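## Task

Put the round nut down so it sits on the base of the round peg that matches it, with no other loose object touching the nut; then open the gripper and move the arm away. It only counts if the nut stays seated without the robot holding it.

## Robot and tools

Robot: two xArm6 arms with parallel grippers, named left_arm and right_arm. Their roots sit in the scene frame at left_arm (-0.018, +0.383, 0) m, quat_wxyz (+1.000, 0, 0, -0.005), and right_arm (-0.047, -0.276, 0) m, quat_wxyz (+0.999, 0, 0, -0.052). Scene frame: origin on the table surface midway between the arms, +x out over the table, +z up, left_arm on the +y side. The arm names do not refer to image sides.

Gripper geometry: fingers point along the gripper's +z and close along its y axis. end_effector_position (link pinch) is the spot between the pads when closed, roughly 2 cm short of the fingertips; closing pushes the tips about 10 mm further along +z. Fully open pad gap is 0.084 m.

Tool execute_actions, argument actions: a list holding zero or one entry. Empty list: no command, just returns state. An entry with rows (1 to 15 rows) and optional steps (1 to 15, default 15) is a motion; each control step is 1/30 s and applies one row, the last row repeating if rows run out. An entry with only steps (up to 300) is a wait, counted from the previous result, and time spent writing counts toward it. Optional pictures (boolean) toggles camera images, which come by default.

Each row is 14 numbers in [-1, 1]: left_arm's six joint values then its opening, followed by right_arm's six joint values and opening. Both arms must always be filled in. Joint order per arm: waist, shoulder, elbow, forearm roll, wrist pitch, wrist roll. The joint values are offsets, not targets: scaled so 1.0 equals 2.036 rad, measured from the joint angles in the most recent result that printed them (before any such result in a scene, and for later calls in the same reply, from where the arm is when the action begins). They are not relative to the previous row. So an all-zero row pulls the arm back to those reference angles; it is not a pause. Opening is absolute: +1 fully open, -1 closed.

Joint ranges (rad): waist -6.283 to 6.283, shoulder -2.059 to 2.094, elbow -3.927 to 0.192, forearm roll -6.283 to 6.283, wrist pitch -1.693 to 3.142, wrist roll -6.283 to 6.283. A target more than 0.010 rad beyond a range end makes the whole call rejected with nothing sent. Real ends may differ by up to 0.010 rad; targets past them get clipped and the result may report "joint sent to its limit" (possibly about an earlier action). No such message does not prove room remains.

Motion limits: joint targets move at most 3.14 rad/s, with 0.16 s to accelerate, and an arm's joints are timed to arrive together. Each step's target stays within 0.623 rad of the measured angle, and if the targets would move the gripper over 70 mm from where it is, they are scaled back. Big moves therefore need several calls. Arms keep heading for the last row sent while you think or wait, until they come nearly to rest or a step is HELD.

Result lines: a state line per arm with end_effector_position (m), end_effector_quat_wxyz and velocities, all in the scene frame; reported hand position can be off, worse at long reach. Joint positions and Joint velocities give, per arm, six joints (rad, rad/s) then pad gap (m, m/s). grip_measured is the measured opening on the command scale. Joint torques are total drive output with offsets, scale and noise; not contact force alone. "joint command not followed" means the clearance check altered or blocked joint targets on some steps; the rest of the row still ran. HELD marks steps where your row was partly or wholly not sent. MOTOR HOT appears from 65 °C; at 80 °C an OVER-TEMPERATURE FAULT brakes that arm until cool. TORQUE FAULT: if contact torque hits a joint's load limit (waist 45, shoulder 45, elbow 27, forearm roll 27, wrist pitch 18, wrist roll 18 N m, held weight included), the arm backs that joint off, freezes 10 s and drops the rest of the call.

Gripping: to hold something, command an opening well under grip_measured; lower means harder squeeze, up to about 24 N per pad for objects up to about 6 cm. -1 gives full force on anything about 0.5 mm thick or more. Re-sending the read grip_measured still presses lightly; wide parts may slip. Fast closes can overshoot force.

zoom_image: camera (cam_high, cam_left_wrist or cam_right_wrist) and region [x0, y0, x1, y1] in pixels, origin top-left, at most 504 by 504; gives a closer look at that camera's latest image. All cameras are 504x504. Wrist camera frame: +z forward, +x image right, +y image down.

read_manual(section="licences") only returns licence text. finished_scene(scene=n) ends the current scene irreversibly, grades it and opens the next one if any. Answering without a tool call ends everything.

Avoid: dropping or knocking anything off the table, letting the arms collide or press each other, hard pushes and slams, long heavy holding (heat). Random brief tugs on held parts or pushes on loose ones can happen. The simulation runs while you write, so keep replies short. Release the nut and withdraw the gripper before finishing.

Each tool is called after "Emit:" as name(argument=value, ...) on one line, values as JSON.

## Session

Emit:
execute_actions(actions=[])

Scene clock: 0.00 s of 4294.00 s.
left_arm: end_effector_position=(+0.2006, +0.4608, +0.3935) grip_measured=+1.00 end_effector_quat_wxyz=(-0.261, +0.289, +0.669, +0.633) end_effector_velocity=(+0.000, +0.000, -0.000) end_effector_angular_velocity=(+0.001, +0.001, -0.001) | right_arm: end_effector_position=(+0.0328, -0.5967, +0.1242) grip_measured=+1.00 end_effector_quat_wxyz=(+0.197, +0.347, +0.740, -0.542) end_effector_velocity=(+0.000, -0.000, +0.000) end_effector_angular_velocity=(-0.000, -0.000, +0.000)
Joint positions: left_arm=[-0.823 -0.586 -0.537  1.073  2.252 -2.997  0.084] | right_arm=[-0.889 -0.573  0.063 -2.259  0.858 -1.196  0.084]
Joint velocities: left_arm=[ 0.     0.     0.001  0.001 -0.     0.001  0.   ] | right_arm=[-0. -0. -0. -0. -0. -0. -0.]
Joint torques (N m, as the arm reports them, + toward a larger angle): no reading
Motor temperatures (°C, as the motors report them): left_arm=[33 36 35 36 41 35] | right_arm=[33 33 38 35 40 44]

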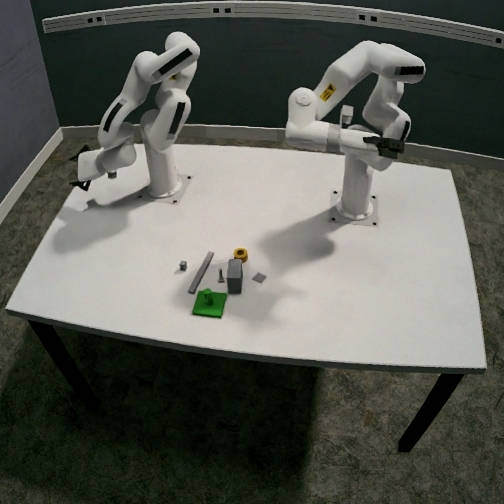

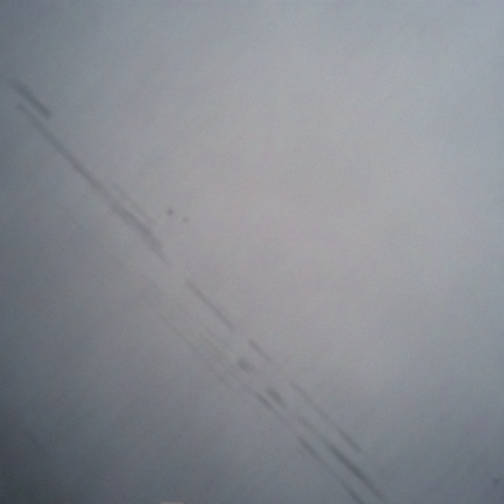

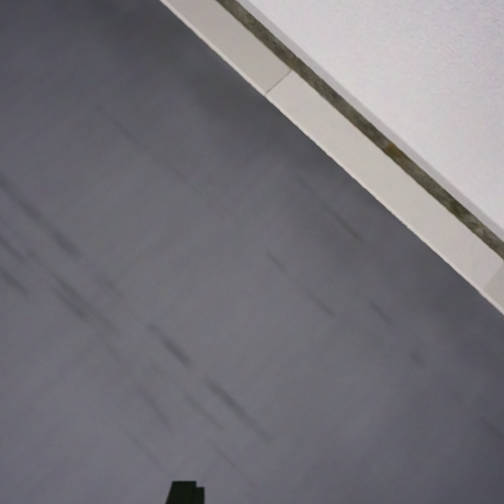

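Emit:
zoom_image(camera="cam_high", region=[165, 235, 285, 330])

Region (165, 235, 285, 330) of cam_high's 504x504 image, scaled by 4.200, with more detail than that image has; it fills the top 399 rows of this view, and the rest is white.

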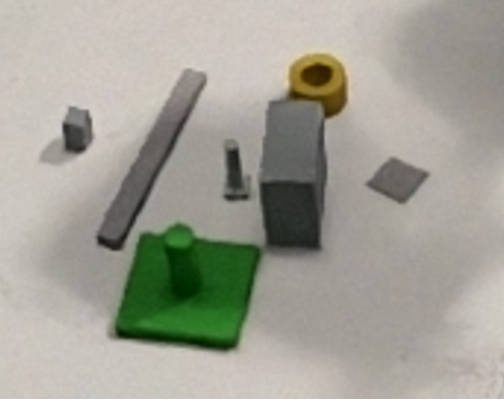

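Emit:
execute_actions(actions=[{"rows": [[0,0,0,0,0,0,1, 0.8934,0.2769,-0.4864,1.0,0.0386,0.9933,0.35]], "steps": 15}], pictures=false)

Scene clock: 16.70 s of 4294.00 s.
left_arm: end_effector_position=(+0.2006, +0.4608, +0.3935) grip_measured=+1.00 end_effector_quat_wxyz=(-0.261, +0.289, +0.669, +0.633) end_effector_velocity=(-0.000, +0.000, -0.000) end_effector_angular_velocity=(+0.001, +0.002, +0.000) | right_arm: end_effector_position=(+0.2113, -0.6134, +0.1752) grip_measured=+0.34 end_effector_quat_wxyz=(+0.382, +0.540, +0.630, -0.406) end_effector_velocity=(+0.423, +0.085, +0.137) end_effector_angular_velocity=(+0.179, -1.442, -0.189)
Joint positions: left_arm=[-0.823 -0.586 -0.537  1.073  2.252 -2.997  0.084] | right_arm=[-0.467 -0.275 -0.36  -1.837  0.9   -0.775  0.059]
Joint velocities: left_arm=[ 0.    -0.     0.002 -0.    -0.     0.     0.   ] | right_arm=[ 0.865  0.404 -0.856  0.864  0.057  0.861  0.   ]
Joint torques (N m, as the arm reports them, + toward a larger angle): left_arm=[ -0.61  -6.13 -17.01   2.5    1.8    0.49] | right_arm=[  2.16 -12.   -10.35  -0.37   0.6    0.6 ]
Motor temperatures (°C, as the motors report them): left_arm=[33 36 39 36 41 35] | right_arm=[33 33 43 35 40 44]
Steps of this call (steps 1 to 90: nothing new was sent; then 13.20 s passed at rest; steps 91 to 105: all 15 steps of this action). Readings (joint positions):
91: left_arm=[-0.823 -0.586 -0.537 1.073 2.252 -2.997] | right_arm=[-0.888 -0.573 0.062 -2.259 0.858 -1.196]
92: left_arm=[-0.823 -0.586 -0.537 1.073 2.252 -2.997] | right_arm=[-0.883 -0.568 0.058 -2.252 0.859 -1.189]
94: left_arm=[-0.823 -0.586 -0.537 1.073 2.252 -2.997] | right_arm=[-0.832 -0.521 0.010 -2.199 0.865 -1.136]
98: left_arm=[-0.823 -0.586 -0.537 1.073 2.252 -2.997] | right_arm=[-0.682 -0.399 -0.145 -2.052 0.882 -0.989]
105: the state above

Emit:
execute_actions(actions=[{"rows": [[0,0,0,0,0,0,1, 0.6861,0.1305,-0.2787,0.9023,0.018,0.7865,0.35]], "steps": 15}], pictures=false)

Emit:
execute_actions(actions=[{"steps": 40}])

Scene clock: 17.63 s of 4294.00 s.
left_arm: end_effector_position=(+0.2006, +0.4608, +0.3935) grip_measured=+1.00 end_effector_quat_wxyz=(-0.261, +0.289, +0.669, +0.633) end_effector_velocity=(+0.000, -0.000, -0.000) end_effector_angular_velocity=(-0.000, +0.001, -0.002) | right_arm: end_effector_position=(+0.4235, -0.2865, +0.1917) grip_measured=+0.34 end_effector_quat_wxyz=(+0.376, +0.840, +0.388, +0.033) end_effector_velocity=(-0.019, +0.462, -0.045) end_effector_angular_velocity=(+0.944, -0.444, -0.321)
Joint positions: left_arm=[-0.823 -0.586 -0.537  1.073  2.252 -2.997  0.084] | right_arm=[ 0.364 -0.071 -0.796 -1.006  0.928  0.057  0.059]
Joint velocities: left_arm=[-0.    -0.     0.001  0.    -0.002  0.     0.   ] | right_arm=[ 0.847  0.092 -0.196  0.853  0.013  0.851 -0.   ]
Joint torques (N m, as the arm reports them, + toward a larger angle): left_arm=[ -0.92  -4.36 -16.92   2.33   1.66   0.72] | right_arm=[  0.54 -16.73 -12.2   -0.23  -0.99   0.15]
Motor temperatures (°C, as the motors report them): left_arm=[33 36 39 36 41 35] | right_arm=[33 33 43 35 40 44]
Steps of this call (steps 1 to 13: the robot went on to your last target; steps 14 to 28: all 15 steps of this action). Readings (joint positions):
14: left_arm=[-0.823 -0.586 -0.537 1.073 2.252 -2.997] | right_arm=[-0.046 -0.136 -0.658 -1.416 0.919 -0.353]
15: left_arm=[-0.823 -0.586 -0.537 1.073 2.252 -2.997] | right_arm=[-0.016 -0.130 -0.672 -1.386 0.920 -0.323]
17: left_arm=[-0.823 -0.586 -0.537 1.073 2.252 -2.997] | right_arm=[0.044 -0.118 -0.697 -1.326 0.921 -0.263]
21: left_arm=[-0.823 -0.586 -0.537 1.073 2.252 -2.997] | right_arm=[0.163 -0.098 -0.740 -1.208 0.924 -0.145]
28: the state above

Scene clock: 18.97 s of 4294.00 s.
left_arm: end_effector_position=(+0.2006, +0.4608, +0.3935) grip_measured=+1.00 end_effector_quat_wxyz=(-0.261, +0.289, +0.669, +0.633) end_effector_velocity=(-0.000, -0.000, -0.000) end_effector_angular_velocity=(+0.000, +0.001, +0.000) | right_arm: end_effector_position=(+0.2573, +0.0537, +0.1602) grip_measured=+0.34 end_effector_quat_wxyz=(-0.000, +1.000, -0.000, +0.000) end_effector_velocity=(-0.001, +0.001, -0.000) end_effector_angular_velocity=(+0.001, +0.001, +0.001)
Joint positions: left_arm=[-0.823 -0.586 -0.537  1.073  2.252 -2.997  0.084] | right_arm=[ 0.929 -0.01  -0.927 -0.001  0.936  0.826  0.059]
Joint velocities: left_arm=[-0.     0.     0.    -0.001  0.    -0.     0.   ] | right_arm=[ 0.003 -0.     0.001  0.002 -0.     0.     0.   ]
Joint torques (N m, as the arm reports them, + toward a larger angle): left_arm=[ -0.44  -5.43 -17.16   2.38   1.69   0.33] | right_arm=[  2.05 -17.48 -12.54  -0.13  -2.13   0.51]
Motor temperatures (°C, as the motors report them): left_arm=[33 36 39 36 41 35] | right_arm=[33 33 44 35 40 44]
Steps of this call (steps 1 to 40: the robot went on to your last target). Readings (joint positions):
1: left_arm=[-0.823 -0.586 -0.537 1.073 2.252 -2.997] | right_arm=[0.392 -0.068 -0.802 -0.977 0.928 0.085]
2: left_arm=[-0.823 -0.586 -0.537 1.073 2.252 -2.997] | right_arm=[0.420 -0.065 -0.809 -0.948 0.928 0.115]
4: left_arm=[-0.823 -0.586 -0.537 1.073 2.252 -2.997] | right_arm=[0.473 -0.060 -0.821 -0.886 0.929 0.177]
8: left_arm=[-0.823 -0.586 -0.537 1.073 2.252 -2.997] | right_arm=[0.573 -0.049 -0.844 -0.748 0.931 0.313]
40: the state above

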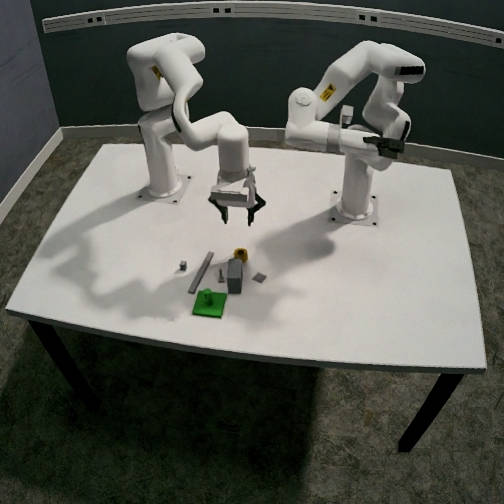

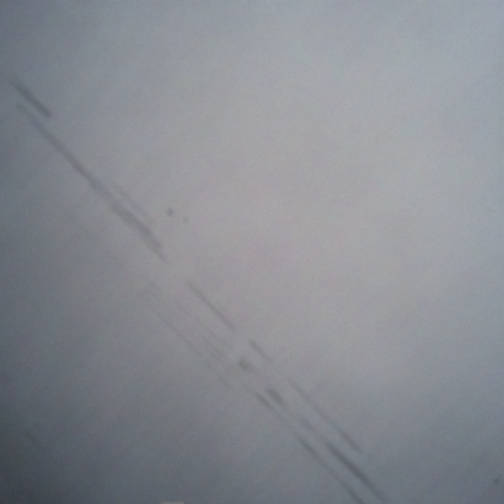

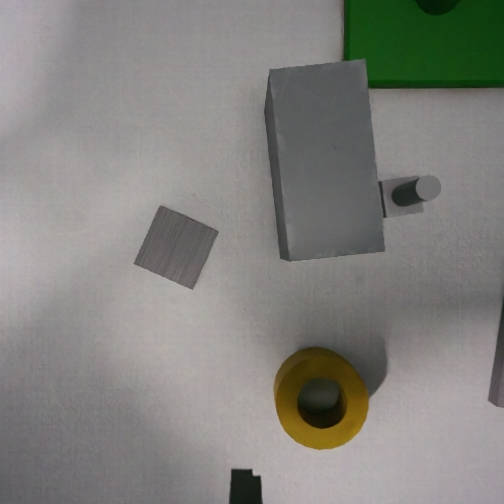

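Emit:
execute_actions(actions=[])

Emit:
zoom_image(camera="cam_right_wrist", region=[260, 335, 386, 461])

Emit:
zoom_image(camera="cam_right_wrist", region=[336, 0, 504, 110])

Emit:
zoom_image(camera="cam_right_wrist", region=[220, 454, 290, 504])

Scene clock: 19.60 s of 4294.00 s.
left_arm: end_effector_position=(+0.2006, +0.4608, +0.3935) grip_measured=+1.00 end_effector_quat_wxyz=(-0.261, +0.289, +0.669, +0.633) end_effector_velocity=(-0.000, +0.000, +0.000) end_effector_angular_velocity=(+0.000, +0.000, +0.001) | right_arm: end_effector_position=(+0.2571, +0.0539, +0.1602) grip_measured=+0.34 end_effector_quat_wxyz=(-0.000, +1.000, +0.000, +0.000) end_effector_velocity=(-0.000, -0.000, -0.001) end_effector_angular_velocity=(-0.002, +0.001, -0.000)
Joint positions: left_arm=[-0.823 -0.586 -0.537  1.073  2.252 -2.997  0.084] | right_arm=[ 0.93  -0.01  -0.927 -0.     0.936  0.826  0.059]
Joint velocities: left_arm=[ 0.    -0.    -0.    -0.     0.001  0.     0.   ] | right_arm=[ 0.     0.001  0.001 -0.     0.     0.    -0.   ]
Joint torques (N m, as the arm reports them, + toward a larger angle): left_arm=[ -0.99  -5.17 -17.03   1.83   1.54   0.74] | right_arm=[  1.85 -17.76 -12.55  -0.2   -2.14   0.39]
Motor temperatures (°C, as the motors report them): left_arm=[33 36 39 36 41 35] | right_arm=[33 33 44 35 40 44]
Steps of this call (steps 1 to 15: the robot went on to your last target; steps 16 to 19: nothing new was sent). Readings (joint positions):
1: left_arm=[-0.823 -0.586 -0.537 1.073 2.252 -2.997] | right_arm=[0.929 -0.010 -0.927 -0.001 0.936 0.826]
2: left_arm=[-0.823 -0.586 -0.537 1.073 2.252 -2.997] | right_arm=[0.929 -0.010 -0.927 -0.001 0.936 0.826]
4: left_arm=[-0.823 -0.586 -0.537 1.073 2.252 -2.997] | right_arm=[0.929 -0.010 -0.927 -0.001 0.936 0.826]
8: left_arm=[-0.823 -0.586 -0.537 1.073 2.252 -2.997] | right_arm=[0.929 -0.010 -0.927 -0.000 0.936 0.826]
19: the state above
All arms were judged still, so your last target was given up. Only a new action makes them travel on or press farther. Fingers that are still opening or closing keep moving.

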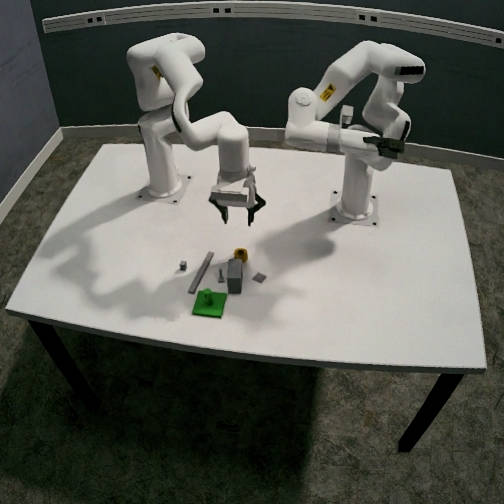

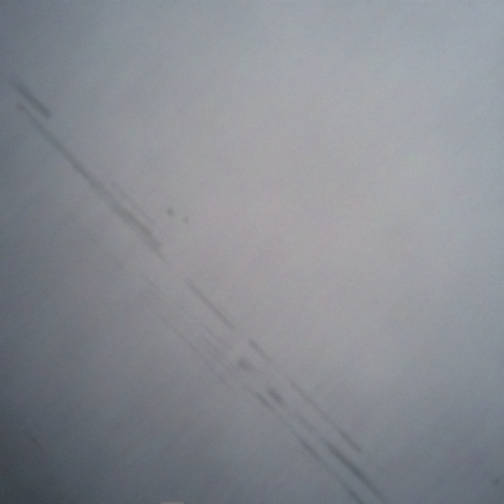

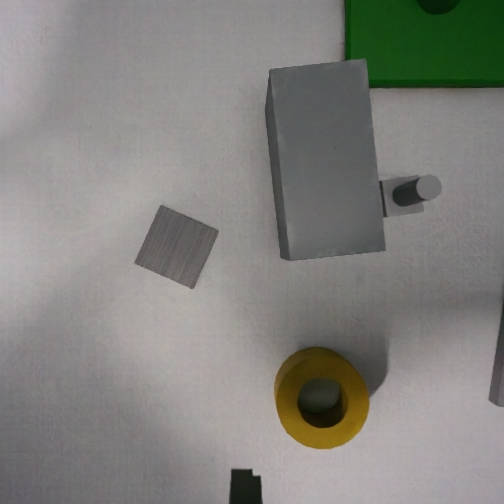

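Region (260, 335, 386, 461) of cam_right_wrist's 504x504 image, scaled by 4.000, with more detail than that image has.

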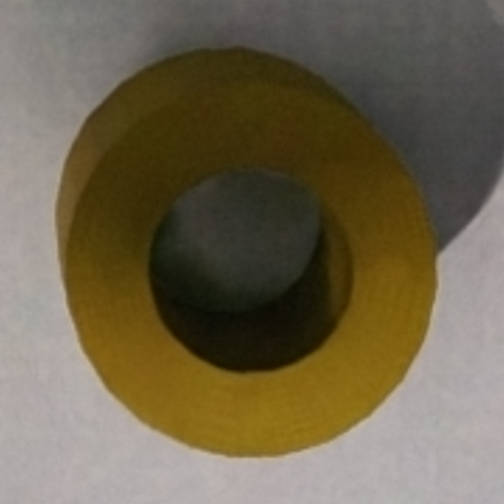

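Region (336, 0, 504, 110) of cam_right_wrist's 504x504 image, scaled by 3.000, with more detail than that image has; it fills the top 330 rows of this view, and the rest is white.

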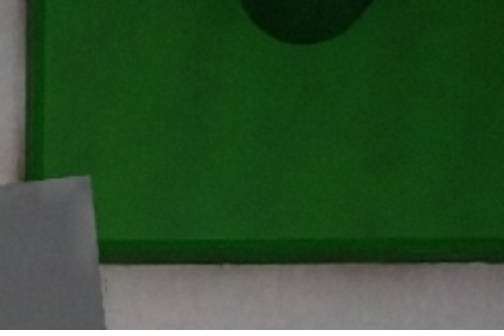

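Region (220, 454, 290, 504) of cam_right_wrist's 504x504 image, scaled by 7.200, with more detail than that image has; it fills the top 360 rows of this view, and the rest is white.

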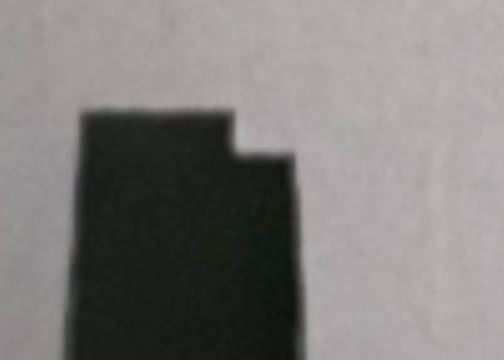

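Emit:
execute_actions(actions=[{"rows": [[0,0,0,0,0,0,1, -0.0004,0.00622,0.00386,0,-0.01004,-0.0004,0.35],[0,0,0,0,0,0,1, -0.0009,0.01579,0.00979,0,-0.02549,-0.0009,0.35],[0,0,0,0,0,0,1, -0.0014,0.02788,0.01729,0,-0.04502,-0.0014,0.35],[0,0,0,0,0,0,1, -0.001771,0.04089,0.02536,0,-0.06601,-0.001771,0.35],[0,0,0,0,0,0,1, -0.001771,0.055044,0.032349,0,-0.087141,-0.001771,0.35],[0,0,0,0,0,0,1, -0.001771,0.070321,0.038044,0,-0.108113,-0.001771,0.35],[0,0,0,0,0,0,1, -0.001771,0.085431,0.042339,0,-0.127518,-0.001771,0.35],[0,0,0,0,0,0,1, -0.001771,0.100197,0.045445,0,-0.14539,-0.001771,0.35],[0,0,0,0,0,0,1, -0.001771,0.112639,0.047334,0,-0.159721,-0.001771,0.35],[0,0,0,0,0,0,1, -0.001771,0.12243,0.048402,0,-0.17058,-0.001771,0.35],[0,0,0,0,0,0,1, -0.001771,0.128685,0.048906,0,-0.177339,-0.001771,0.35],[0,0,0,0,0,0,1, -0.001771,0.132488,0.049148,0,-0.181384,-0.001771,0.35],[0,0,0,0,0,0,1, -0.001771,0.132488,0.049148,0,-0.181384,-0.001771,0.35],[0,0,0,0,0,0,1, -0.001771,0.132488,0.049148,0,-0.181384,-0.001771,0.27],[0,0,0,0,0,0,1, -0.001771,0.132488,0.049148,0,-0.181384,-0.001771,0.15]], "steps": 15}], pictures=false)

Emit:
execute_actions(actions=[{"steps": 9}])

Emit:
execute_actions(actions=[{"rows": [[0,0,0,0,0,0,1, 0,0,0,0,0,0,0.08],[0,0,0,0,0,0,1, 0,0,0,0,0,0,0.01],[0,0,0,0,0,0,1, 0,0,0,0,0,0,-0.05],[0,0,0,0,0,0,1, 0,0,0,0,0,0,-0.1],[0,0,0,0,0,0,1, 0,0,0,0,0,0,-0.15],[0,0,0,0,0,0,1, 0,0,0,0,0,0,-0.21],[0,0,0,0,0,0,1, 0,0,0,0,0,0,-0.3],[0,0,0,0,0,0,1, 0,0,0,0,0,0,-0.45],[0,0,0,0,0,0,1, 0,0,0,0,0,0,-0.62],[0,0,0,0,0,0,1, 0,0,0,0,0,0,-0.8],[0,0,0,0,0,0,1, 0,0,0,0,0,0,-1]], "steps": 13}])

Emit:
execute_actions(actions=[{"rows": [[0,0,0,0,0,0,1, 0,-0.005691,-0.00038,0,0.006071,0,-1],[0,0,0,0,0,0,1, 0,-0.015598,-0.001307,0,0.016905,0,-1],[0,0,0,0,0,0,1, 0,-0.028783,-0.003107,0,0.03189,0,-1],[0,0,0,0,0,0,1, 0,-0.043712,-0.006017,0,0.049729,0,-1],[0,0,0,0,0,0,1, 0,-0.058998,-0.010101,0,0.069099,0,-1],[0,0,0,0,0,0,1, 0,-0.072457,-0.014775,0,0.087232,0,-1],[0,0,0,0,0,0,1, 0,-0.082328,-0.018948,0,0.101276,0,-1],[0,0,0,0,0,0,1, 0,-0.088988,-0.022168,0,0.111156,0,-1],[0,0,0,0,0,0,1, 0,-0.088988,-0.022168,0,0.111156,0,-1],[0,0,0,0,0,0,1, -0.004495,-0.083979,-0.029138,0,0.113117,-0.004495,-1],[0,0,0,0,0,0,1, -0.011987,-0.07563,-0.040756,0,0.116386,-0.011987,-1],[0,0,0,0,0,0,1, -0.022475,-0.063943,-0.05702,0,0.120963,-0.022475,-1],[0,0,0,0,0,0,1, -0.032964,-0.052255,-0.073285,0,0.125539,-0.032964,-1],[0,0,0,0,0,0,1, -0.044951,-0.038897,-0.091872,0,0.130769,-0.044951,-1],[0,0,0,0,0,0,1, -0.149835,0.077981,-0.254516,0,0.176534,-0.149835,-1]], "steps": 15}], pictures=false)

Emit:
execute_actions(actions=[{"steps": 40}])

Scene clock: 34.97 s of 4294.00 s.
left_arm: end_effector_position=(+0.2006, +0.4608, +0.3935) grip_measured=+1.00 end_effector_quat_wxyz=(-0.261, +0.289, +0.669, +0.633) end_effector_velocity=(+0.000, -0.000, -0.000) end_effector_angular_velocity=(-0.001, -0.001, -0.000) | right_arm: end_effector_position=(+0.2573, +0.0518, +0.0336) grip_measured=+0.24 end_effector_quat_wxyz=(+0.004, +1.000, +0.000, -0.003) end_effector_velocity=(+0.000, +0.000, -0.103) end_effector_angular_velocity=(+0.015, -0.013, -0.000)
Joint positions: left_arm=[-0.823 -0.586 -0.537  1.073  2.252 -2.997  0.084] | right_arm=[ 0.926  0.246 -0.826 -0.     0.59   0.823  0.054]
Joint velocities: left_arm=[-0.    -0.    -0.    -0.001 -0.    -0.001  0.   ] | right_arm=[-0.     0.254  0.039  0.    -0.313 -0.    -0.108]
Joint torques (N m, as the arm reports them, + toward a larger angle): left_arm=[ -0.49  -5.27 -16.82   2.24   1.49   1.07] | right_arm=[  1.85 -26.78 -12.81  -0.29  -2.2    0.44]
Motor temperatures (°C, as the motors report them): left_arm=[33 36 41 36 41 35] | right_arm=[33 34 48 35 41 44]
Steps of this call (steps 1 to 90: nothing new was sent; then 11.87 s passed at rest; steps 91 to 105: all 15 steps of this action). Readings (joint positions):
91: left_arm=[-0.823 -0.586 -0.537 1.073 2.252 -2.997] | right_arm=[0.930 -0.010 -0.927 -0.000 0.936 0.826]
92: left_arm=[-0.823 -0.586 -0.537 1.073 2.252 -2.997] | right_arm=[0.929 -0.008 -0.926 -0.000 0.931 0.826]
94: left_arm=[-0.823 -0.586 -0.537 1.073 2.252 -2.997] | right_arm=[0.929 0.006 -0.919 -0.000 0.905 0.825]
98: left_arm=[-0.823 -0.586 -0.537 1.073 2.252 -2.997] | right_arm=[0.926 0.083 -0.875 -0.000 0.789 0.823]
105: the state above

Scene clock: 35.27 s of 4294.00 s.
left_arm: end_effector_position=(+0.2006, +0.4608, +0.3935) grip_measured=+1.00 end_effector_quat_wxyz=(-0.261, +0.289, +0.669, +0.633) end_effector_velocity=(+0.000, -0.000, -0.000) end_effector_angular_velocity=(-0.000, -0.001, -0.000) | right_arm: end_effector_position=(+0.2598, +0.0545, +0.0305) grip_measured=+0.14 end_effector_quat_wxyz=(-0.001, +1.000, +0.000, +0.001) end_effector_velocity=(-0.005, -0.005, -0.008) end_effector_angular_velocity=(-0.013, +0.013, -0.000)
Joint positions: left_arm=[-0.823 -0.586 -0.537  1.073  2.252 -2.997  0.084] | right_arm=[ 0.926  0.258 -0.828 -0.     0.567  0.823  0.05 ]
Joint velocities: left_arm=[ 0.    -0.    -0.     0.    -0.    -0.001  0.   ] | right_arm=[-0.     0.011  0.01   0.    -0.002  0.    -0.   ]
Joint torques (N m, as the arm reports them, + toward a larger angle): left_arm=[ -0.36  -4.33 -17.25   2.14   1.59   0.87] | right_arm=[  1.88 -19.42 -10.54  -0.24  -2.23   0.43]
Motor temperatures (°C, as the motors report them): left_arm=[33 36 41 36 41 35] | right_arm=[33 34 48 35 41 44]
Steps of this call (steps 1 to 9: the robot went on to your last target). Readings (joint positions):
1: left_arm=[-0.823 -0.586 -0.537 1.073 2.252 -2.997] | right_arm=[0.926 0.253 -0.826 -0.000 0.581 0.823]
2: left_arm=[-0.823 -0.586 -0.537 1.073 2.252 -2.997] | right_arm=[0.926 0.255 -0.827 -0.000 0.576 0.823]
4: left_arm=[-0.823 -0.586 -0.537 1.073 2.252 -2.997] | right_arm=[0.926 0.257 -0.829 -0.000 0.570 0.823]
8: left_arm=[-0.823 -0.586 -0.537 1.073 2.252 -2.997] | right_arm=[0.926 0.258 -0.828 -0.000 0.567 0.823]
9: the state above

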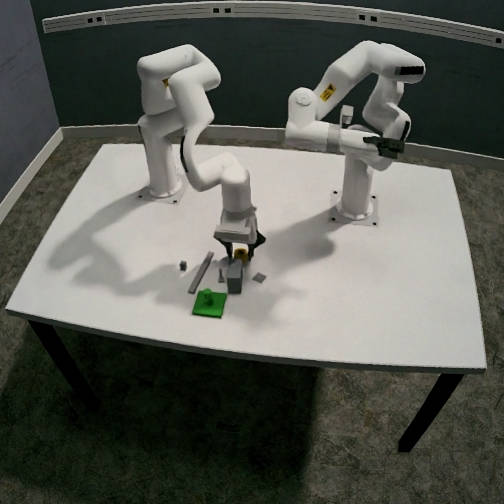

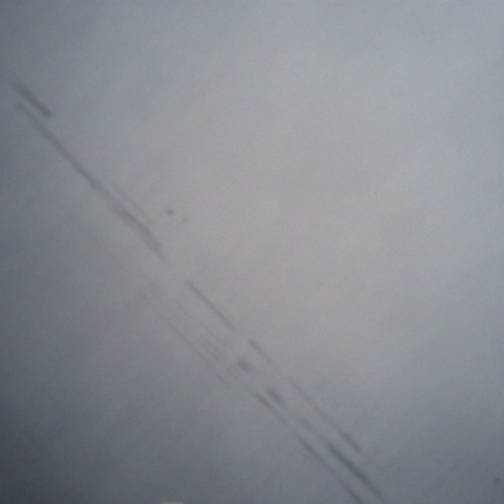

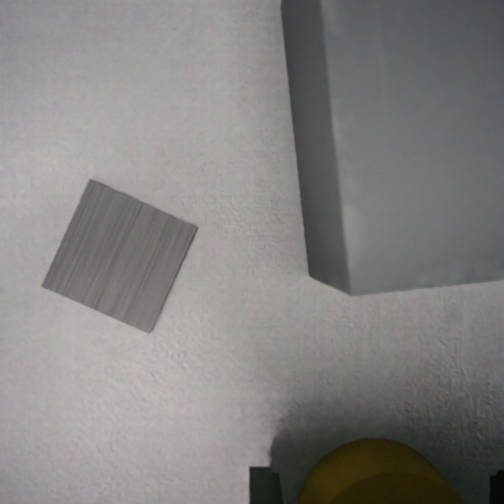

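Scene clock: 35.70 s of 4294.00 s.
left_arm: end_effector_position=(+0.2006, +0.4608, +0.3935) grip_measured=+1.00 end_effector_quat_wxyz=(-0.261, +0.289, +0.669, +0.633) end_effector_velocity=(-0.000, +0.000, -0.000) end_effector_angular_velocity=(-0.000, +0.001, +0.000) | right_arm: end_effector_position=(+0.2600, +0.0547, +0.0307) grip_measured=-0.12 end_effector_quat_wxyz=(-0.001, +1.000, +0.000, +0.001) end_effector_velocity=(-0.000, -0.000, +0.000) end_effector_angular_velocity=(+0.000, +0.000, +0.000)
Joint positions: left_arm=[-0.823 -0.586 -0.537  1.073  2.252 -2.997  0.084] | right_arm=[ 0.926  0.258 -0.828 -0.     0.567  0.823  0.039]
Joint velocities: left_arm=[ 0.    -0.     0.001 -0.    -0.     0.     0.   ] | right_arm=[-0.    -0.002  0.001  0.     0.001 -0.     0.   ]
Joint torques (N m, as the arm reports them, + toward a larger angle): left_arm=[ -0.22  -4.84 -17.6    2.14   1.35   0.81] | right_arm=[  1.61 -19.23 -10.26  -0.29  -2.11   0.43]
Motor temperatures (°C, as the motors report them): left_arm=[33 36 41 36 41 35] | right_arm=[33 34 48 35 41 44]
Steps of this call (steps 1 to 13: all 13 steps of this action). Readings (joint positions):
1: left_arm=[-0.823 -0.586 -0.537 1.073 2.252 -2.997] | right_arm=[0.926 0.259 -0.828 -0.000 0.567 0.823]
2: left_arm=[-0.823 -0.586 -0.537 1.073 2.252 -2.997] | right_arm=[0.926 0.259 -0.828 -0.000 0.567 0.823]
4: left_arm=[-0.823 -0.586 -0.537 1.073 2.252 -2.997] | right_arm=[0.926 0.258 -0.828 -0.000 0.567 0.823]
8: left_arm=[-0.823 -0.586 -0.537 1.073 2.252 -2.997] | right_arm=[0.926 0.258 -0.828 -0.000 0.567 0.823]
13: the state above

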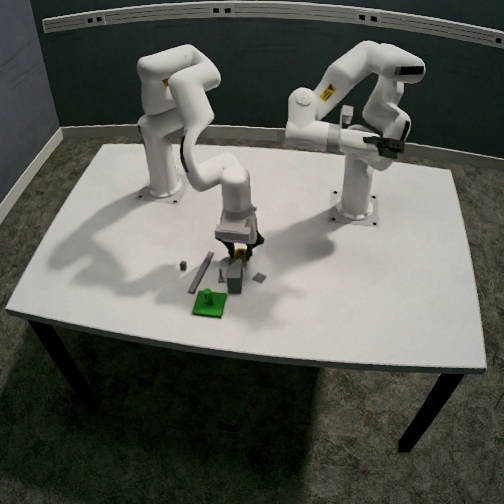

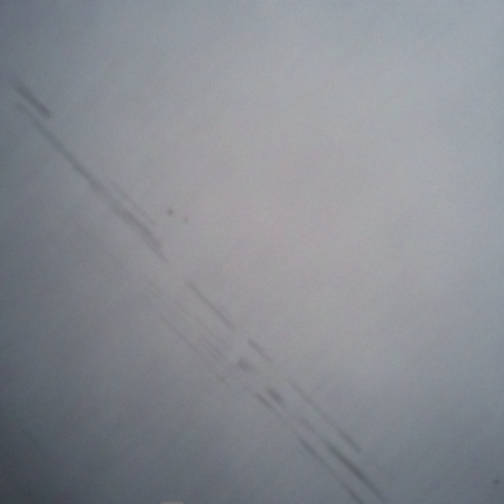

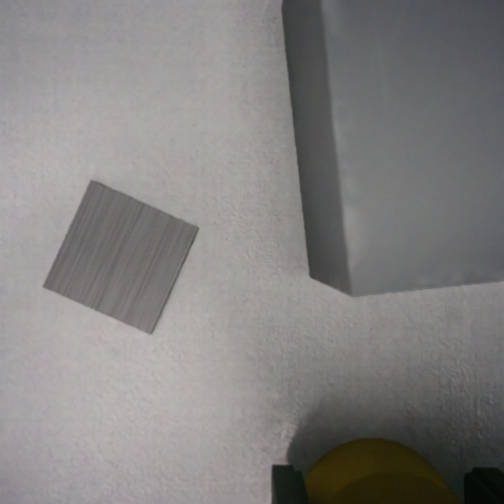

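Scene clock: 36.20 s of 4294.00 s.
left_arm: end_effector_position=(+0.2006, +0.4608, +0.3935) grip_measured=+1.00 end_effector_quat_wxyz=(-0.261, +0.289, +0.669, +0.633) end_effector_velocity=(-0.000, +0.000, -0.000) end_effector_angular_velocity=(+0.001, +0.000, +0.000) | right_arm: end_effector_position=(+0.2845, +0.0538, +0.1122) grip_measured=-0.12 end_effector_quat_wxyz=(-0.002, +1.000, +0.001, +0.002) end_effector_velocity=(+0.278, -0.053, -0.000) end_effector_angular_velocity=(-0.076, +0.073, -0.003)
Joint positions: left_arm=[-0.823 -0.586 -0.537  1.073  2.252 -2.997  0.084] | right_arm=[ 0.886  0.124 -0.936 -0.     0.807  0.781  0.039]
Joint velocities: left_arm=[-0.    -0.     0.001  0.     0.001 -0.     0.   ] | right_arm=[-0.5    0.553 -0.741  0.001  0.293 -0.497 -0.   ]
Joint torques (N m, as the arm reports them, + toward a larger angle): left_arm=[ -0.56  -5.42 -16.92   2.49   1.58   0.57] | right_arm=[ -3.59 -15.76 -13.56  -0.22  -2.69   0.18]
Motor temperatures (°C, as the motors report them): left_arm=[33 36 41 36 41 35] | right_arm=[33 34 48 35 41 44]
Steps of this call (steps 1 to 15: all 15 steps of this action). Readings (joint positions):
1: left_arm=[-0.823 -0.586 -0.537 1.073 2.252 -2.997] | right_arm=[0.926 0.258 -0.828 -0.000 0.568 0.823]
2: left_arm=[-0.823 -0.586 -0.537 1.073 2.252 -2.997] | right_arm=[0.926 0.256 -0.828 -0.000 0.571 0.823]
4: left_arm=[-0.823 -0.586 -0.537 1.073 2.252 -2.997] | right_arm=[0.926 0.241 -0.828 -0.000 0.590 0.823]
8: left_arm=[-0.823 -0.586 -0.537 1.073 2.252 -2.997] | right_arm=[0.926 0.159 -0.846 -0.000 0.685 0.823]
15: the state above

Scene clock: 37.53 s of 4294.00 s.
left_arm: end_effector_position=(+0.2006, +0.4608, +0.3935) grip_measured=+1.00 end_effector_quat_wxyz=(-0.261, +0.289, +0.669, +0.633) end_effector_velocity=(-0.000, -0.000, -0.000) end_effector_angular_velocity=(-0.001, +0.002, +0.000) | right_arm: end_effector_position=(+0.4411, +0.0018, +0.1115) grip_measured=-0.12 end_effector_quat_wxyz=(-0.001, +1.000, +0.000, +0.001) end_effector_velocity=(-0.000, -0.000, +0.000) end_effector_angular_velocity=(+0.000, -0.000, -0.000)
Joint positions: left_arm=[-0.823 -0.586 -0.537  1.073  2.252 -2.997  0.084] | right_arm=[ 0.621  0.417 -1.346 -0.     0.927  0.518  0.039]
Joint velocities: left_arm=[ 0.     0.     0.    -0.001 -0.001  0.001  0.   ] | right_arm=[-0.    -0.001  0.     0.     0.     0.     0.   ]
Joint torques (N m, as the arm reports them, + toward a larger angle): left_arm=[ -1.64  -5.22 -17.17   1.66   1.53   0.64] | right_arm=[  1.81 -24.36 -12.52  -0.23  -2.21   0.44]
Motor temperatures (°C, as the motors report them): left_arm=[33 36 41 36 41 35] | right_arm=[33 35 49 35 41 44]
Steps of this call (steps 1 to 30: the robot went on to your last target; steps 31 to 40: nothing new was sent). Readings (joint positions):
1: left_arm=[-0.823 -0.586 -0.537 1.073 2.252 -2.997] | right_arm=[0.868 0.145 -0.965 -0.000 0.817 0.762]
2: left_arm=[-0.823 -0.586 -0.537 1.073 2.252 -2.997] | right_arm=[0.845 0.171 -0.999 -0.000 0.827 0.740]
4: left_arm=[-0.823 -0.586 -0.537 1.073 2.252 -2.997] | right_arm=[0.797 0.224 -1.073 -0.000 0.847 0.694]
8: left_arm=[-0.823 -0.586 -0.537 1.073 2.252 -2.997] | right_arm=[0.706 0.324 -1.213 -0.000 0.888 0.603]
40: the state above
All arms were judged still, so your last target was given up. Only a new action makes them travel on or press farther. Fingers that are still opening or closing keep moving.

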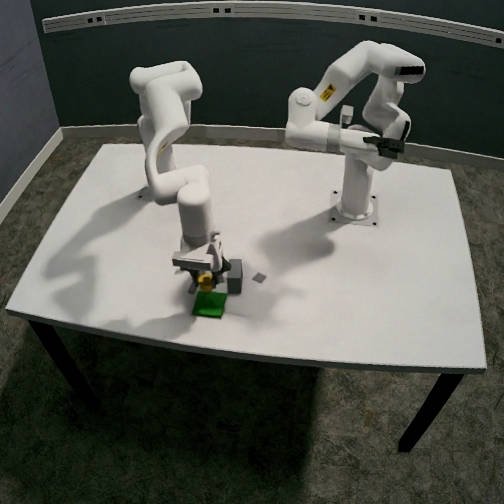

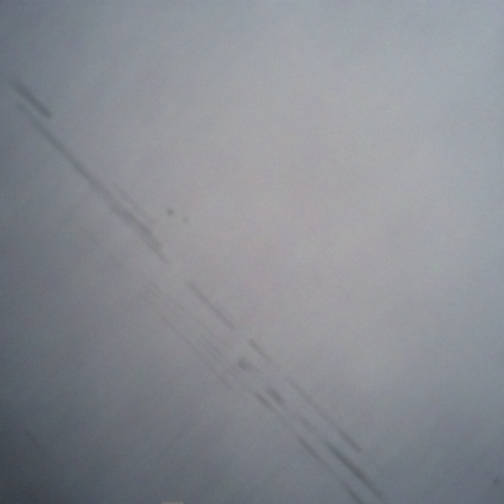

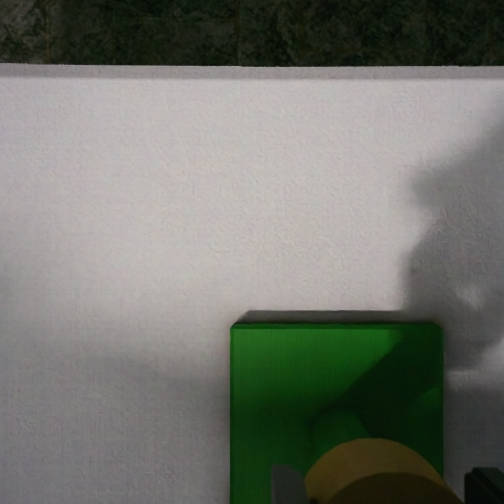

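Nut is held above the peg. Now measure precisely.

Emit:
zoom_image(camera="cam_right_wrist", region=[215, 305, 275, 365])

Emit:
zoom_image(camera="cam_right_wrist", region=[405, 305, 465, 365])

Emit:
zoom_image(camera="cam_right_wrist", region=[264, 394, 504, 504])

Emit:
zoom_image(camera="cam_right_wrist", region=[295, 390, 415, 490])

Region (215, 305, 275, 365) of cam_right_wrist's 504x504 image, scaled by 8.400, with more detail than that image has.

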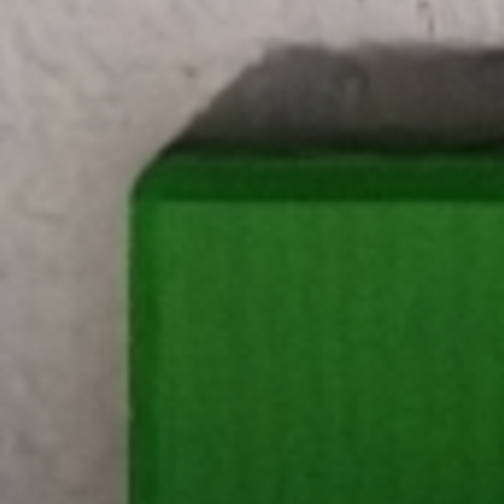

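Region (405, 305, 465, 365) of cam_right_wrist's 504x504 image, scaled by 8.400, with more detail than that image has.

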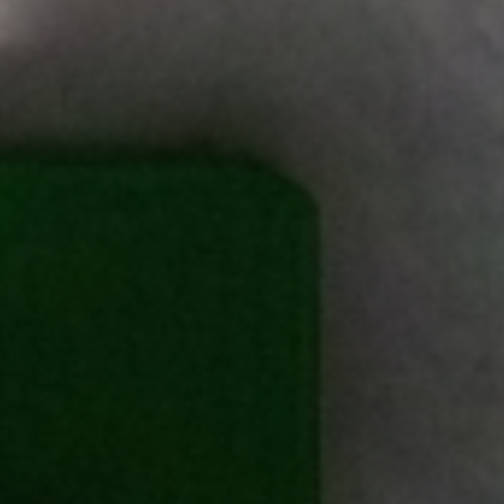

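Region (264, 394, 504, 504) of cam_right_wrist's 504x504 image, scaled by 2.100, with more detail than that image has; it fills the top 231 rows of this view, and the rest is white.

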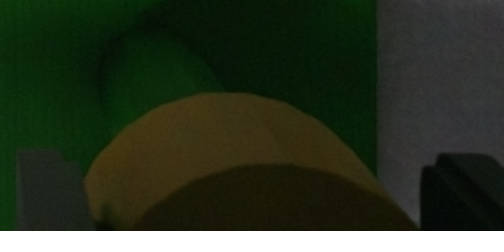

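Region (295, 390, 415, 490) of cam_right_wrist's 504x504 image, scaled by 4.200, with more detail than that image has.

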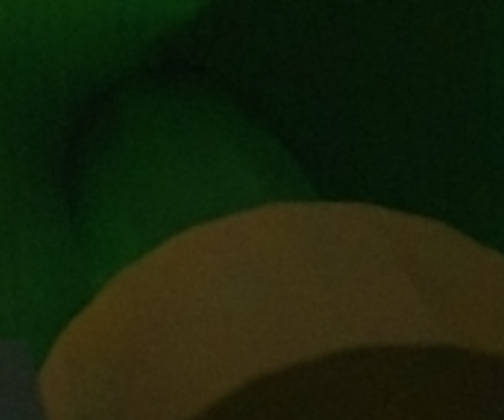

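Emit:
zoom_image(camera="cam_right_wrist", region=[264, 444, 344, 504])

Emit:
zoom_image(camera="cam_right_wrist", region=[424, 444, 504, 504])

Emit:
zoom_image(camera="cam_right_wrist", region=[330, 425, 440, 485])

Region (264, 444, 344, 504) of cam_right_wrist's 504x504 image, scaled by 6.300, with more detail than that image has; it fills the top 378 rows of this view, and the rest is white.

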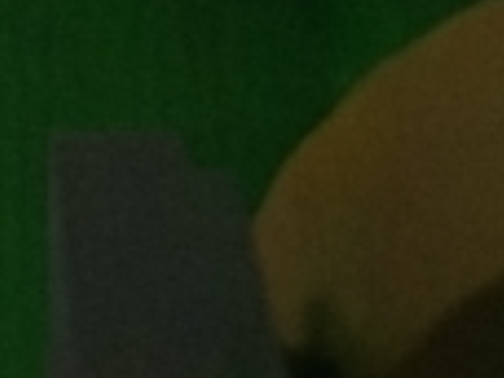

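Region (424, 444, 504, 504) of cam_right_wrist's 504x504 image, scaled by 6.300, with more detail than that image has; it fills the top 378 rows of this view, and the rest is white.

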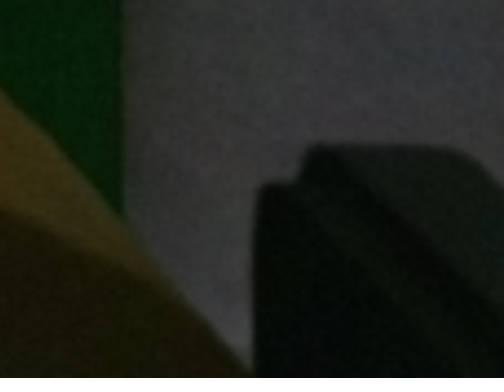

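Region (330, 425, 440, 485) of cam_right_wrist's 504x504 image, scaled by 4.582, with more detail than that image has; it fills the top 275 rows of this view, and the rest is white.

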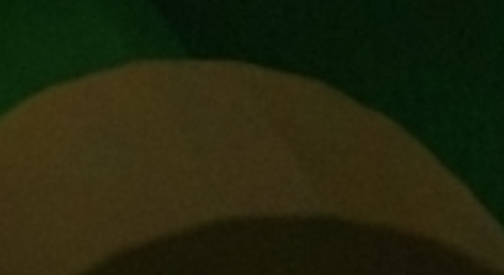

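Emit:
execute_actions(actions=[{"rows": [[0,0,0,0,0,0,1, -0.0004,0.000981,0.000049,0,-0.00103,-0.0004,-1],[0,0,0,0,0,0,1, -0.000791,0.002044,0.000744,0,-0.002788,-0.000791,-1],[0,0,0,0,0,0,1, -0.000791,0.003471,0.001651,0,-0.005122,-0.000791,-1],[0,0,0,0,0,0,1, -0.000791,0.004912,0.00254,0,-0.007452,-0.000791,-1],[0,0,0,0,0,0,1, -0.000791,0.006367,0.003409,0,-0.009776,-0.000791,-1],[0,0,0,0,0,0,1, -0.000791,0.007835,0.004258,0,-0.012093,-0.000791,-1],[0,0,0,0,0,0,1, -0.000791,0.009317,0.005088,0,-0.014405,-0.000791,-1],[0,0,0,0,0,0,1, -0.000791,0.010812,0.005898,0,-0.01671,-0.000791,-1],[0,0,0,0,0,0,1, -0.000791,0.012321,0.006687,0,-0.019008,-0.000791,-1],[0,0,0,0,0,0,1, -0.000791,0.013843,0.007457,0,-0.0213,-0.000791,-1],[0,0,0,0,0,0,1, -0.000791,0.015379,0.008208,0,-0.023587,-0.000791,-1],[0,0,0,0,0,0,1, -0.000791,0.016928,0.008939,0,-0.025867,-0.000791,-1],[0,0,0,0,0,0,1, -0.000791,0.01849,0.00965,0,-0.02814,-0.000791,-1],[0,0,0,0,0,0,1, -0.000791,0.019828,0.010239,0,-0.030067,-0.000791,-1],[0,0,0,0,0,0,1, -0.000791,0.020858,0.01068,0,-0.031538,-0.000791,-1]], "steps": 15}], pictures=false)

Emit:
execute_actions(actions=[{"steps": 14}])

Scene clock: 58.80 s of 4294.00 s.
left_arm: end_effector_position=(+0.2006, +0.4608, +0.3935) grip_measured=+1.00 end_effector_quat_wxyz=(-0.261, +0.289, +0.669, +0.633) end_effector_velocity=(+0.000, +0.000, -0.000) end_effector_angular_velocity=(+0.000, -0.000, -0.001) | right_arm: end_effector_position=(+0.4416, +0.0011, +0.0894) grip_measured=-0.12 end_effector_quat_wxyz=(-0.001, +1.000, +0.000, +0.001) end_effector_velocity=(-0.001, -0.000, -0.056) end_effector_angular_velocity=(-0.001, +0.002, +0.001)
Joint positions: left_arm=[-0.823 -0.586 -0.537  1.073  2.252 -2.997  0.084] | right_arm=[ 0.619  0.451 -1.329 -0.     0.875  0.516  0.039]
Joint velocities: left_arm=[ 0.    -0.     0.001  0.    -0.001 -0.001  0.   ] | right_arm=[-0.     0.089  0.042 -0.    -0.128 -0.    -0.   ]
Joint torques (N m, as the arm reports them, + toward a larger angle): left_arm=[ -0.33  -5.36 -17.03   2.06   1.22   0.72] | right_arm=[  1.76 -25.02 -12.37  -0.12  -2.22   0.47]
Motor temperatures (°C, as the motors report them): left_arm=[33 36 42 36 41 35] | right_arm=[33 36 51 35 41 44]
Steps of this call (steps 1 to 90: nothing new was sent; then 17.77 s passed at rest; steps 91 to 105: all 15 steps of this action). Readings (joint positions):
91: left_arm=[-0.823 -0.586 -0.537 1.073 2.252 -2.997] | right_arm=[0.621 0.417 -1.346 -0.000 0.927 0.518]
92: left_arm=[-0.823 -0.586 -0.537 1.073 2.252 -2.997] | right_arm=[0.621 0.417 -1.347 -0.000 0.926 0.518]
94: left_arm=[-0.823 -0.586 -0.537 1.073 2.252 -2.997] | right_arm=[0.620 0.419 -1.346 -0.000 0.922 0.517]
98: left_arm=[-0.823 -0.586 -0.537 1.073 2.252 -2.997] | right_arm=[0.619 0.429 -1.340 -0.000 0.907 0.516]
105: the state above

Scene clock: 59.27 s of 4294.00 s.
left_arm: end_effector_position=(+0.2006, +0.4608, +0.3935) grip_measured=+1.00 end_effector_quat_wxyz=(-0.261, +0.289, +0.669, +0.633) end_effector_velocity=(-0.000, -0.000, +0.000) end_effector_angular_velocity=(+0.000, -0.001, +0.001) | right_arm: end_effector_position=(+0.4418, +0.0012, +0.0842) grip_measured=-0.12 end_effector_quat_wxyz=(-0.001, +1.000, +0.000, +0.002) end_effector_velocity=(-0.001, -0.000, -0.001) end_effector_angular_velocity=(-0.001, +0.002, -0.001)
Joint positions: left_arm=[-0.823 -0.586 -0.537  1.073  2.252 -2.997  0.084] | right_arm=[ 0.619  0.459 -1.325 -0.     0.862  0.516  0.039]
Joint velocities: left_arm=[ 0.     0.    -0.    -0.     0.001 -0.001  0.   ] | right_arm=[-0.     0.002  0.001  0.    -0.001  0.001 -0.   ]
Joint torques (N m, as the arm reports them, + toward a larger angle): left_arm=[ -1.33  -5.18 -17.4    2.31   1.15   0.67] | right_arm=[  1.85 -24.68 -12.22  -0.3   -2.22   0.42]
Motor temperatures (°C, as the motors report them): left_arm=[33 36 42 36 41 35] | right_arm=[33 36 51 35 41 44]
Steps of this call (steps 1 to 14: the robot went on to your last target). Readings (joint positions):
1: left_arm=[-0.823 -0.586 -0.537 1.073 2.252 -2.997] | right_arm=[0.619 0.453 -1.327 -0.000 0.871 0.516]
2: left_arm=[-0.823 -0.586 -0.537 1.073 2.252 -2.997] | right_arm=[0.619 0.456 -1.326 -0.000 0.868 0.516]
4: left_arm=[-0.823 -0.586 -0.537 1.073 2.252 -2.997] | right_arm=[0.619 0.458 -1.325 -0.000 0.865 0.516]
8: left_arm=[-0.823 -0.586 -0.537 1.073 2.252 -2.997] | right_arm=[0.619 0.459 -1.325 -0.000 0.863 0.516]
14: the state above

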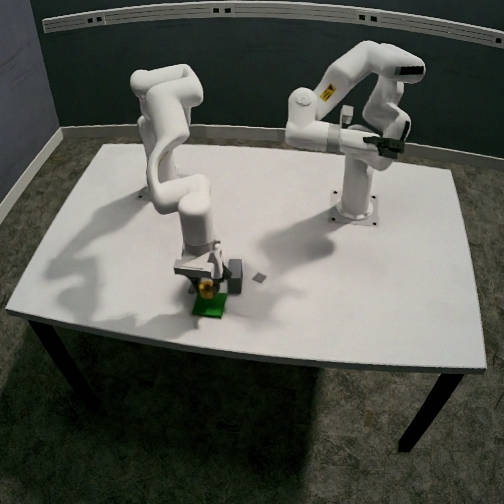

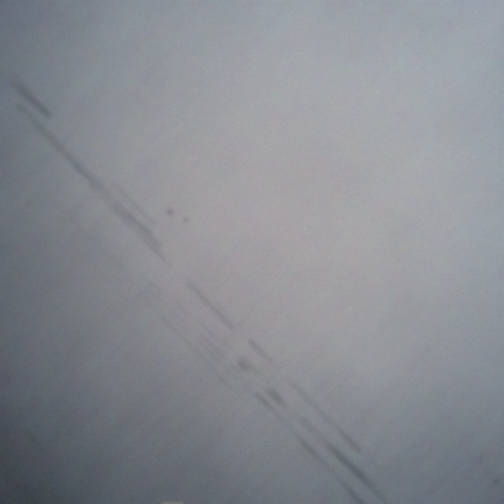

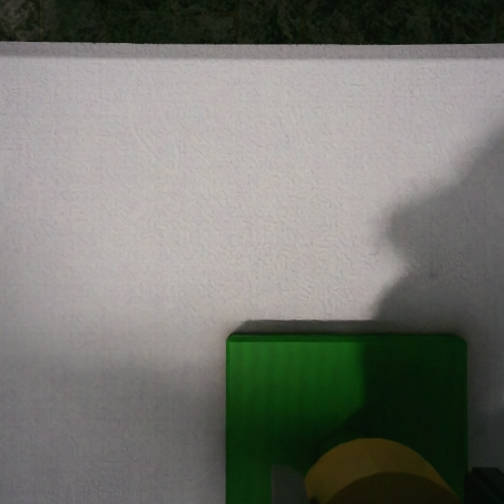

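Emit:
execute_actions(actions=[])

Scene clock: 61.63 s of 4294.00 s.
left_arm: end_effector_position=(+0.2006, +0.4608, +0.3935) grip_measured=+1.00 end_effector_quat_wxyz=(-0.261, +0.289, +0.669, +0.633) end_effector_velocity=(+0.000, -0.000, -0.000) end_effector_angular_velocity=(-0.000, -0.001, -0.001) | right_arm: end_effector_position=(+0.4417, +0.0011, +0.0841) grip_measured=-0.12 end_effector_quat_wxyz=(-0.001, +1.000, +0.000, +0.001) end_effector_velocity=(+0.000, +0.000, +0.001) end_effector_angular_velocity=(+0.000, -0.001, -0.001)
Joint positions: left_arm=[-0.823 -0.586 -0.537  1.073  2.252 -2.997  0.084] | right_arm=[ 0.619  0.459 -1.325 -0.     0.862  0.516  0.039]
Joint velocities: left_arm=[-0.     0.    -0.     0.    -0.001 -0.001  0.   ] | right_arm=[ 0.    -0.001  0.    -0.    -0.     0.001 -0.   ]
Joint torques (N m, as the arm reports them, + toward a larger angle): left_arm=[ -0.77  -5.21 -16.56   2.19   1.87   0.87] | right_arm=[  1.58 -24.61 -12.16  -0.29  -2.12   0.47]
Motor temperatures (°C, as the motors report them): left_arm=[33 36 42 36 41 35] | right_arm=[33 36 51 35 41 44]
Steps of this call (steps 1 to 30: the robot went on to your last target; steps 31 to 71: nothing new was sent). Readings (joint positions):
1: left_arm=[-0.823 -0.586 -0.537 1.073 2.252 -2.997] | right_arm=[0.619 0.459 -1.325 -0.000 0.862 0.516]
2: left_arm=[-0.823 -0.586 -0.537 1.073 2.252 -2.997] | right_arm=[0.619 0.459 -1.325 -0.000 0.862 0.516]
4: left_arm=[-0.823 -0.586 -0.537 1.073 2.252 -2.997] | right_arm=[0.619 0.459 -1.325 -0.000 0.862 0.516]
8: left_arm=[-0.823 -0.586 -0.537 1.073 2.252 -2.997] | right_arm=[0.619 0.459 -1.325 -0.000 0.862 0.516]
71: the state above
All arms were judged still, so your last target was given up. Only a new action makes them travel on or press farther. Fingers that are still opening or closing keep moving.

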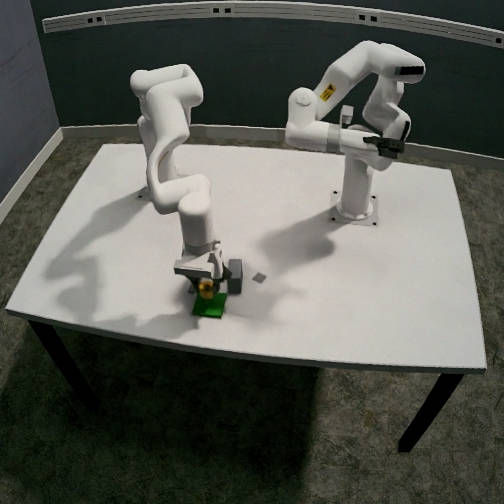

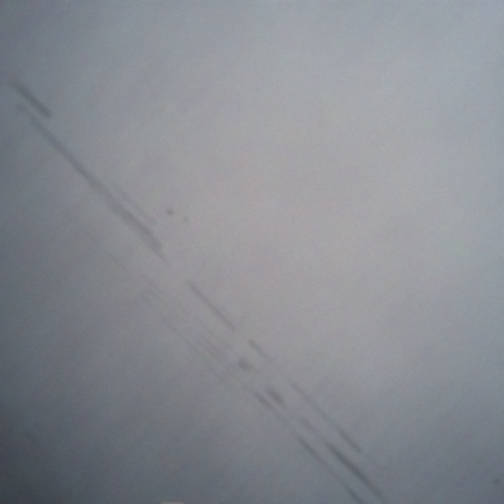

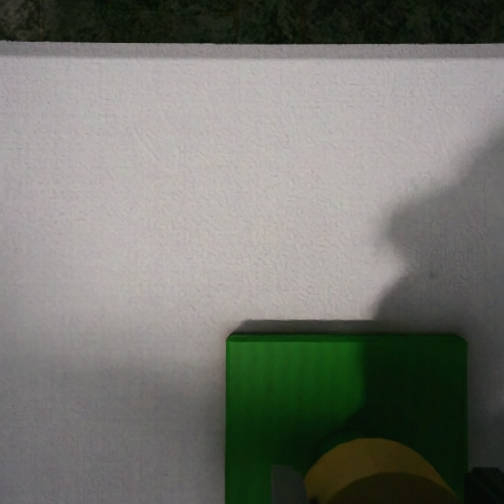

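Emit:
zoom_image(camera="cam_high", region=[160, 230, 290, 330])

Region (160, 230, 290, 330) of cam_high's 504x504 image, scaled by 3.877, with more detail than that image has; it fills the top 388 rows of this view, and the rest is white.

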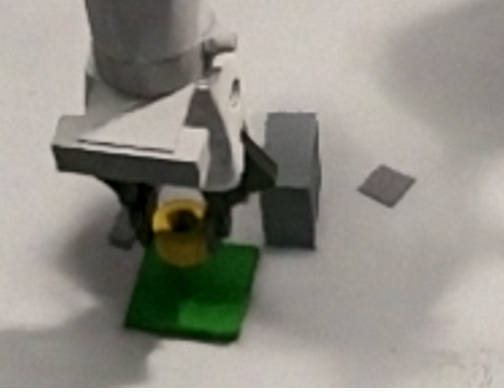

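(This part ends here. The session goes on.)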